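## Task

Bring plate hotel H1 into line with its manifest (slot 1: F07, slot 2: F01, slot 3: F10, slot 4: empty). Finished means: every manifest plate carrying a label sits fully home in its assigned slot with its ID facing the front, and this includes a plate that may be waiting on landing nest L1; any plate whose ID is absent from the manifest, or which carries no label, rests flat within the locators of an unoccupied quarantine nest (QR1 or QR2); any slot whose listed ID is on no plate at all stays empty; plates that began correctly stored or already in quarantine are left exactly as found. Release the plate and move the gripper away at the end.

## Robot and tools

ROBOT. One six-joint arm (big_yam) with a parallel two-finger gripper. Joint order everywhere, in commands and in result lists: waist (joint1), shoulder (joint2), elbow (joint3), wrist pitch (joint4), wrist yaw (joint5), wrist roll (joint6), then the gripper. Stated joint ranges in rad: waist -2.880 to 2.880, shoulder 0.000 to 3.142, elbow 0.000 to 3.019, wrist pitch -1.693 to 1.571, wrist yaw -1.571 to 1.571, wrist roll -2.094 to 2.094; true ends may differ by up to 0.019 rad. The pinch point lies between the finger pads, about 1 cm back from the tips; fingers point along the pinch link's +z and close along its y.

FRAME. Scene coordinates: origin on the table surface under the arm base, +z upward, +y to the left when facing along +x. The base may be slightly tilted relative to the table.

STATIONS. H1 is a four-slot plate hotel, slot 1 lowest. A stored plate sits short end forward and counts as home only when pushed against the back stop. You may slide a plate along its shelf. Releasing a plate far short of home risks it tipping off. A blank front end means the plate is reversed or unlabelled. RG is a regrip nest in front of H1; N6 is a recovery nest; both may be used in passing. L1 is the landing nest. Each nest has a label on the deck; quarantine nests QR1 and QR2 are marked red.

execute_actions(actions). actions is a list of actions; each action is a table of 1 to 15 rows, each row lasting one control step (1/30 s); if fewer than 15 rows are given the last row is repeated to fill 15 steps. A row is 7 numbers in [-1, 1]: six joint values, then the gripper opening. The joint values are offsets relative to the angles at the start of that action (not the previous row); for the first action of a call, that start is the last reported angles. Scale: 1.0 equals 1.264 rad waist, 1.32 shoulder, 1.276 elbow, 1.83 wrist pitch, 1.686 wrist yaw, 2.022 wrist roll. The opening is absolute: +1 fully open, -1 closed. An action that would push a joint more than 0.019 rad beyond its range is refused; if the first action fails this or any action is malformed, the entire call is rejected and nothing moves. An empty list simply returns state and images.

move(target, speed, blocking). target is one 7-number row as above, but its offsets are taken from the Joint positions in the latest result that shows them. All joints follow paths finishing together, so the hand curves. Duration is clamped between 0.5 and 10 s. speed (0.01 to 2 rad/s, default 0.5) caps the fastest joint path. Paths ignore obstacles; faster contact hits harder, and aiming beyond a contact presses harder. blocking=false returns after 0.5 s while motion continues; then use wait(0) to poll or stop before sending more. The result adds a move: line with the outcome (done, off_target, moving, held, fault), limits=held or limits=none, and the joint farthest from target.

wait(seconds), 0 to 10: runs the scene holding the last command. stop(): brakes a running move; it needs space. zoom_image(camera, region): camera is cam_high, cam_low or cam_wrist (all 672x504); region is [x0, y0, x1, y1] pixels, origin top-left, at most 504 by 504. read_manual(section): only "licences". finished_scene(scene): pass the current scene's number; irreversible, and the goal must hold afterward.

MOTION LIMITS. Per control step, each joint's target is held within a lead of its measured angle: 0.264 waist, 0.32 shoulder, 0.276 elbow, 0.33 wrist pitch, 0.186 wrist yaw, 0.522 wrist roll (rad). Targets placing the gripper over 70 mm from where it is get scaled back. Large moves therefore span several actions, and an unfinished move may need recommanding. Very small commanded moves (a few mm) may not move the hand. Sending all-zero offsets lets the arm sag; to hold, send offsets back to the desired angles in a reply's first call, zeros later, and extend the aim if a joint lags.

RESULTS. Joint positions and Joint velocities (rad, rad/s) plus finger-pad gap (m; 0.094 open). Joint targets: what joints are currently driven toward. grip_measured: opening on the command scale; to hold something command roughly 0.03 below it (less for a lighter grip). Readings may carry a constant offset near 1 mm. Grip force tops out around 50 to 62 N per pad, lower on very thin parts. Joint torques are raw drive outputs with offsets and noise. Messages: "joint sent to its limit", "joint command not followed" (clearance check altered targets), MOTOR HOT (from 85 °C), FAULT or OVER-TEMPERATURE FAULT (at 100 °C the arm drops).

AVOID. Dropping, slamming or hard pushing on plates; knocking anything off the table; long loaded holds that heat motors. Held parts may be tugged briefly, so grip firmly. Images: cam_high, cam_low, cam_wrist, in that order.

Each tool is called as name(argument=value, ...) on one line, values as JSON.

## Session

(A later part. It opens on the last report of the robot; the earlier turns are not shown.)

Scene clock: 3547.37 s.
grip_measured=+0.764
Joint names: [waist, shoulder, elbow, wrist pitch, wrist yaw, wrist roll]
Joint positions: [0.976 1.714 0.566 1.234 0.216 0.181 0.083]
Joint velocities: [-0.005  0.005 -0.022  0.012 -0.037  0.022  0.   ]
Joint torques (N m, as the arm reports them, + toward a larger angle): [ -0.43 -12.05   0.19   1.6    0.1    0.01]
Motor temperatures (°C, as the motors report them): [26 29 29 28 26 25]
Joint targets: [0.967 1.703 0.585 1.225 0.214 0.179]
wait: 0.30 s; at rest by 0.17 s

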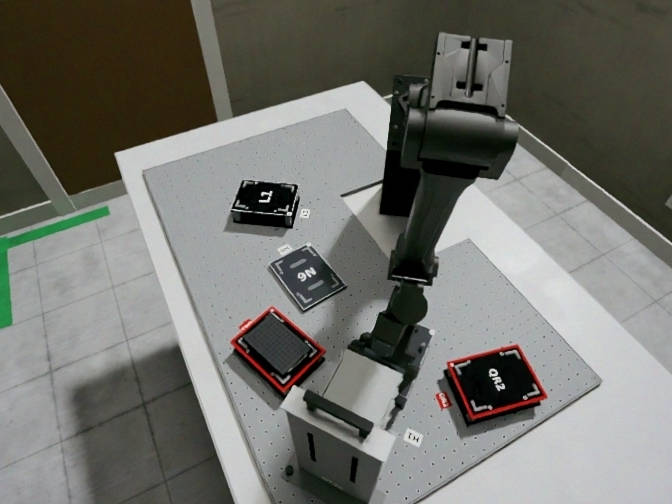

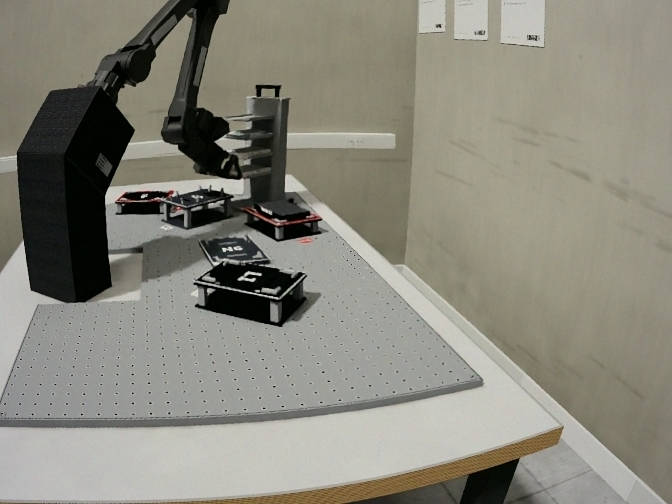

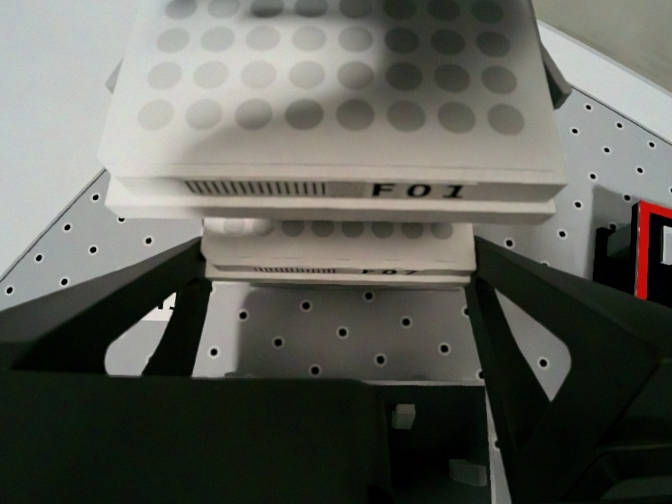

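execute_actions(actions=[[[-0.004,-0.006,0.008,0.0,0.0,0.0,0.725],[-0.003,-0.005,0.004,0.002,0.0,0.0,0.725],[-0.002,-0.004,0.0,0.003,0.0,0.0,0.725],[-0.002,-0.004,0.0,0.003,0.0,0.0,0.74],[-0.002,-0.004,0.0,0.003,0.0,0.0,0.76],[-0.002,-0.004,0.0,0.003,0.0,0.0,0.78],[-0.002,-0.004,0.0,0.003,0.0,0.0,0.80],[-0.002,-0.004,0.0,0.003,0.0,0.0,0.83],[-0.002,-0.004,0.0,0.003,0.0,0.0,0.87],[-0.002,-0.004,0.0,0.003,0.0,0.0,0.91],[-0.002,-0.004,0.0,0.003,0.0,0.0,0.95]]])

wait(seconds=0.3)

Scene clock: 3558.97 s.
grip_measured=+0.948
Joint names: [waist, shoulder, elbow, wrist pitch, wrist yaw, wrist roll]
Joint positions: [0.976 1.714 0.566 1.234 0.216 0.181 0.092]
Joint velocities: [-0.015  0.015 -0.007 -0.002  0.007  0.007  0.   ]
Joint torques (N m, as the arm reports them, + toward a larger angle): [ -0.81 -11.65  -1.26   2.18   0.21   0.04]
Motor temperatures (°C, as the motors report them): [26 29 29 28 26 25]
Joint targets: [0.974 1.709 0.566 1.239 0.216 0.181]

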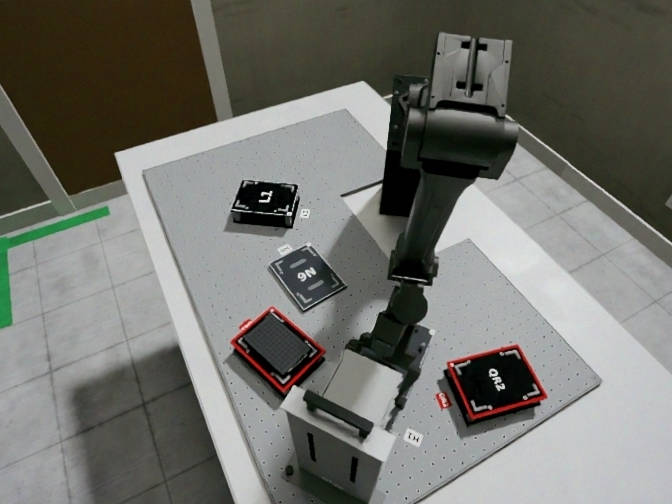

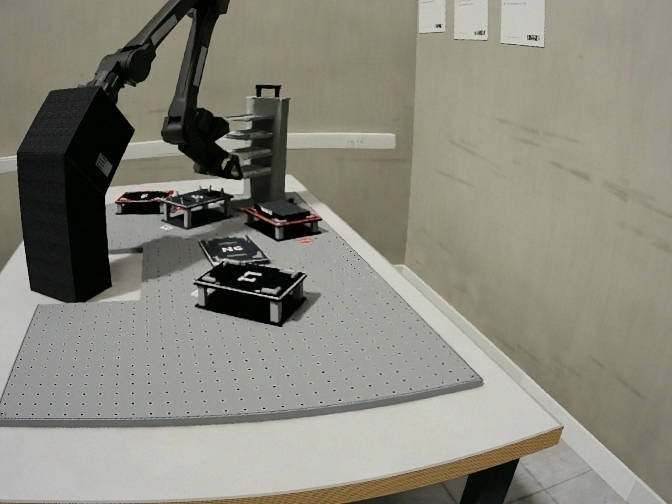

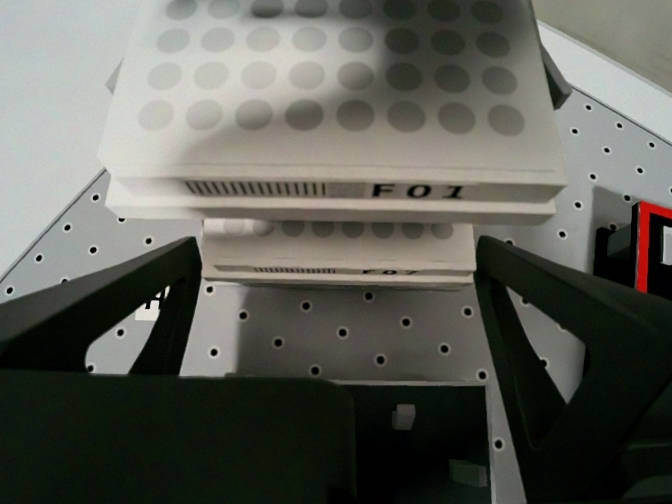

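Scene clock: 3559.27 s.
grip_measured=+0.948
Joint names: [waist, shoulder, elbow, wrist pitch, wrist yaw, wrist roll]
Joint positions: [0.976 1.714 0.566 1.234 0.216 0.181 0.092]
Joint velocities: [ 0.005 -0.015 -0.002 -0.012 -0.037  0.022 -0.   ]
Joint torques (N m, as the arm reports them, + toward a larger angle): [  0.17 -11.71  -1.36   2.17   0.19   0.03]
Motor temperatures (°C, as the motors report them): [26 29 29 28 26 25]
Joint targets: [0.974 1.709 0.566 1.239 0.216 0.181]
wait: 0.30 s; at rest by 0.17 s

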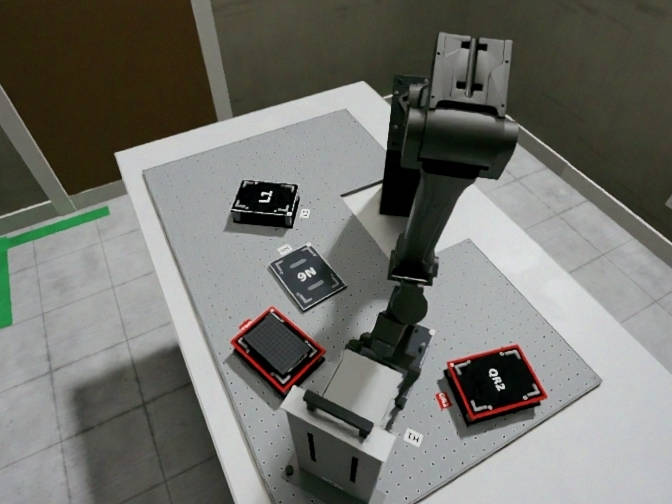

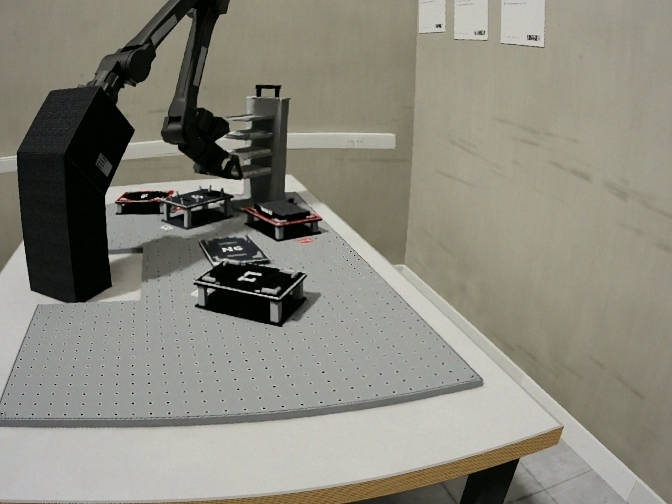

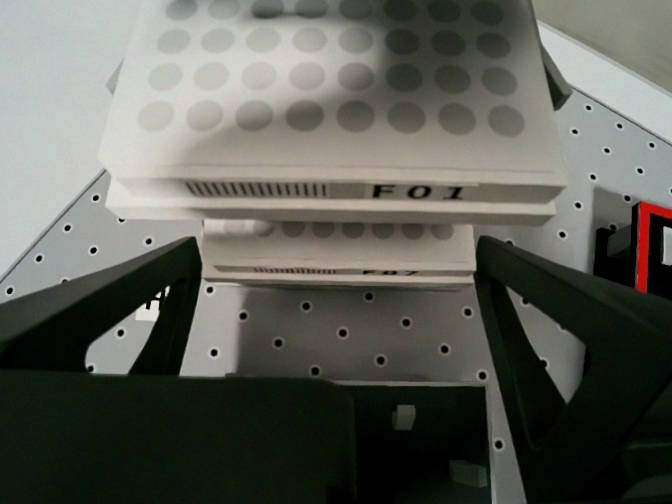

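execute_actions(actions=[[[0.00734,-0.004,-0.01162,0.01196,0.00194,0.0,0.95],[0.00797,-0.004,-0.01350,0.01336,0.00242,0.0,0.95],[0.00900,-0.004,-0.01655,0.01563,0.00319,0.0,0.95],[0.01038,-0.004,-0.02067,0.01869,0.00423,0.0,0.95],[0.01207,-0.004,-0.02567,0.02241,0.00549,0.0,0.95],[0.01394,-0.004,-0.03125,0.02656,0.00690,0.0,0.95],[0.01598,-0.004,-0.03730,0.03107,0.00842,0.0,0.95],[0.01804,-0.004,-0.04342,0.03561,0.00997,0.0,0.95],[0.02008,-0.004,-0.04947,0.04012,0.01149,0.0,0.95],[0.02196,-0.004,-0.05506,0.04427,0.01290,0.0,0.95],[0.02364,-0.004,-0.06005,0.04799,0.01416,0.0,0.95],[0.02502,-0.004,-0.06417,0.05105,0.01520,0.0,0.95],[0.02605,-0.004,-0.06722,0.05332,0.01597,0.0,0.95],[0.02668,-0.004,-0.06910,0.05472,0.01645,0.0,0.95],[0.02690,-0.004,-0.06975,0.05520,0.01661,0.0,0.95]]])

wait(seconds=0.4)

Scene clock: 3590.47 s.
grip_measured=+0.948
Joint names: [waist, shoulder, elbow, wrist pitch, wrist yaw, wrist roll]
Joint positions: [1.001 1.714 0.492 1.309 0.241 0.181 0.092]
Joint velocities: [ 0.034 -0.005 -0.095  0.081 -0.007  0.037  0.   ]
Joint torques (N m, as the arm reports them, + toward a larger angle): [  0.55 -10.63  -2.47   2.94   0.27   0.04]
Motor temperatures (°C, as the motors report them): [26 29 29 28 26 25]
Joint targets: [1.010 1.709 0.476 1.335 0.244 0.181]

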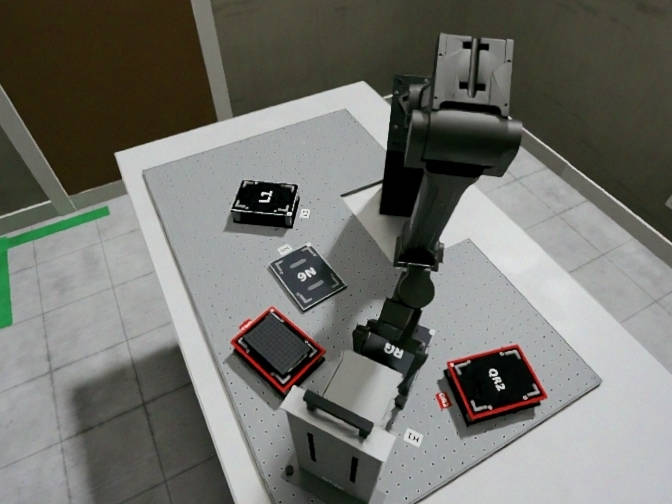

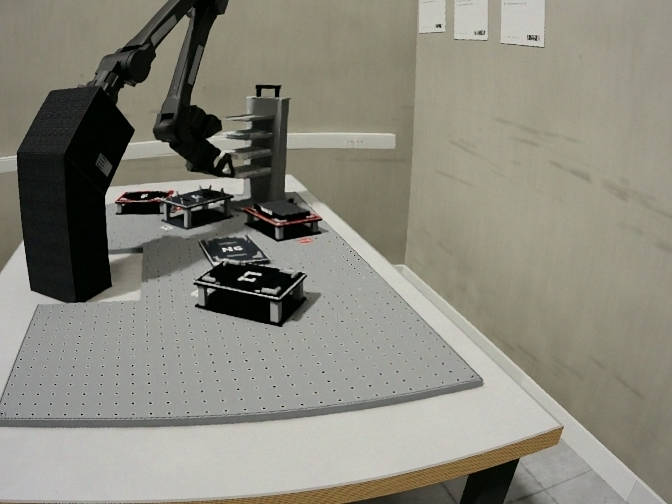

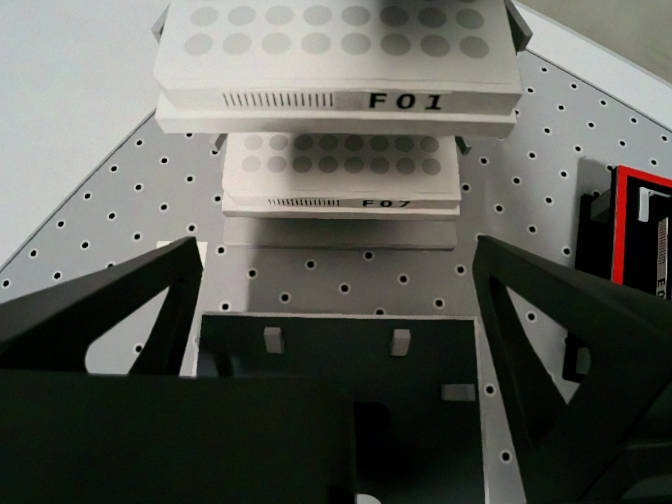

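Scene clock: 3590.87 s.
grip_measured=+0.948
Joint names: [waist, shoulder, elbow, wrist pitch, wrist yaw, wrist roll]
Joint positions: [1.002 1.714 0.489 1.315 0.242 0.181 0.092]
Joint velocities: [-0.005  0.005 -0.017 -0.007  0.007 -0.095 -0.   ]
Joint torques (N m, as the arm reports them, + toward a larger angle): [  0.83 -10.99  -2.79   2.82   0.28   0.05]
Motor temperatures (°C, as the motors report them): [26 29 29 28 26 25]
Joint targets: [1.010 1.709 0.476 1.335 0.244 0.181]
wait: 0.40 s; at rest by 0.27 s

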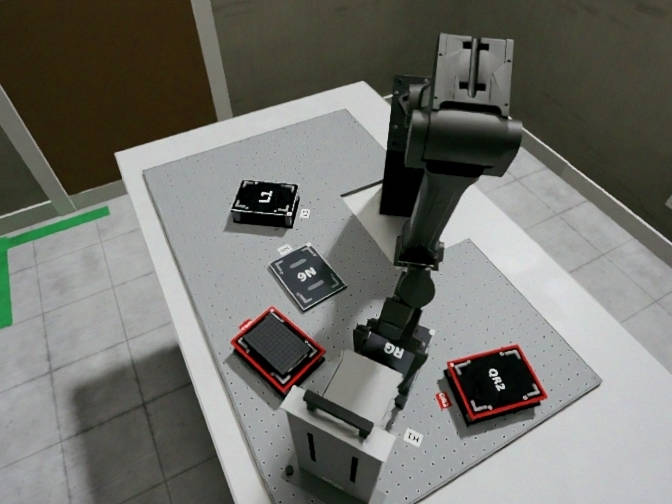

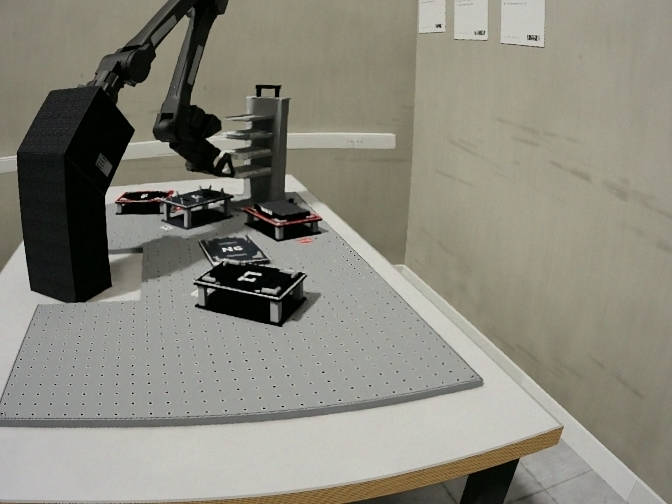

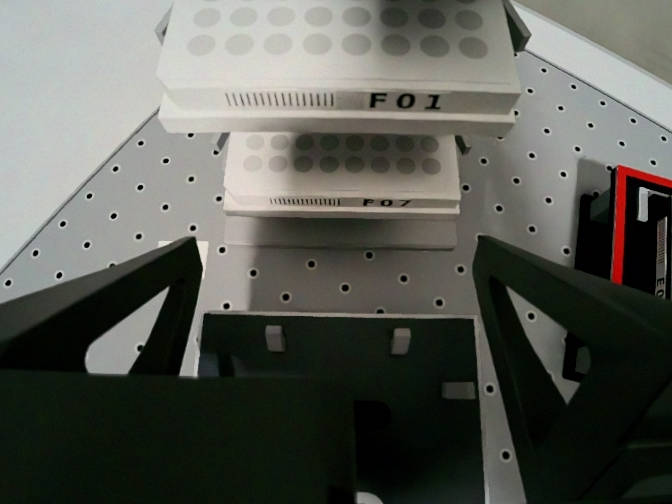

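move(target=[0.108, -0.145, -0.265, 0.036, 0.066, 0.004, 0.95], speed=0.35)

Scene clock: 3602.47 s.
grip_measured=+0.948
Joint names: [waist, shoulder, elbow, wrist pitch, wrist yaw, wrist roll]
Joint positions: [1.13  1.532 0.167 1.362 0.35  0.181 0.092]
Joint velocities: [-0.005 -0.005  0.002  0.012 -0.007 -0.037 -0.   ]
Joint torques (N m, as the arm reports them, + toward a larger angle): [ 1.83 -8.25 -4.25  2.73  0.31  0.12]
Motor temperatures (°C, as the motors report them): [26 29 29 29 26 25]
Joint targets: [1.138 1.522 0.150 1.381 0.353 0.189]
move: done; limits=none; farthest joint: the wrist pitch, 0.019 radians from its target (0.066 radians at the start)

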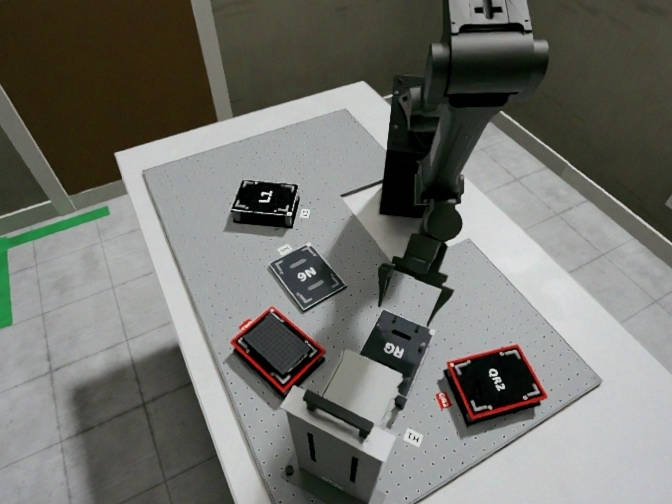

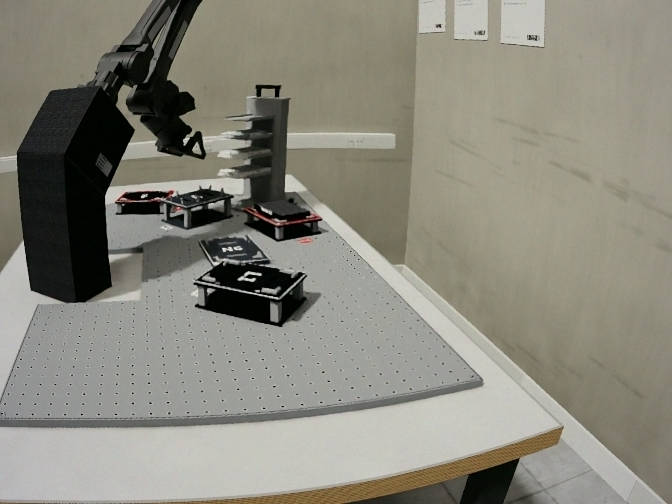

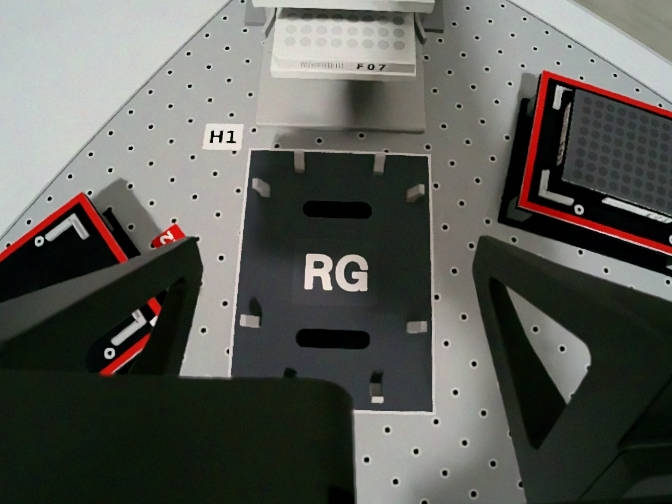

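zoom_image(camera="cam_low", region=[190, 80, 330, 250])

zoom_image(camera="cam_high", region=[215, 295, 345, 405])

Region (190, 80, 330, 250) of cam_low's 672x504 image, scaled by 2.965, with more detail than that image has; it fills the left 415 columns of this view, and the rest is white.

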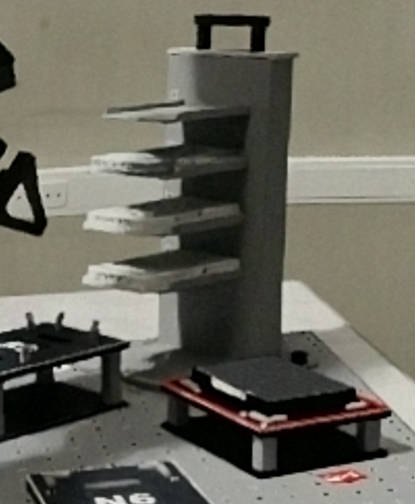

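Region (215, 295, 345, 405) of cam_high's 672x504 image, scaled by 3.877, with more detail than that image has; it fills the top 426 rows of this view, and the rest is white.

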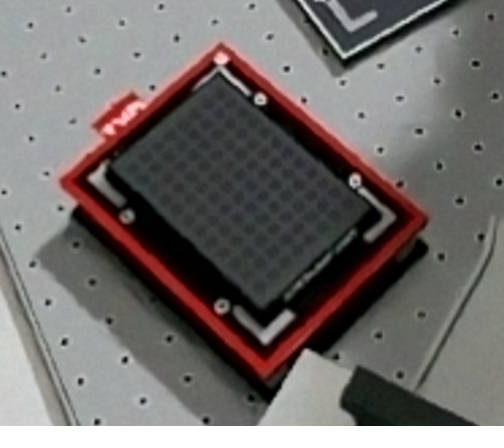

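finished_scene(scene=1)

The scene is finished: the task was done.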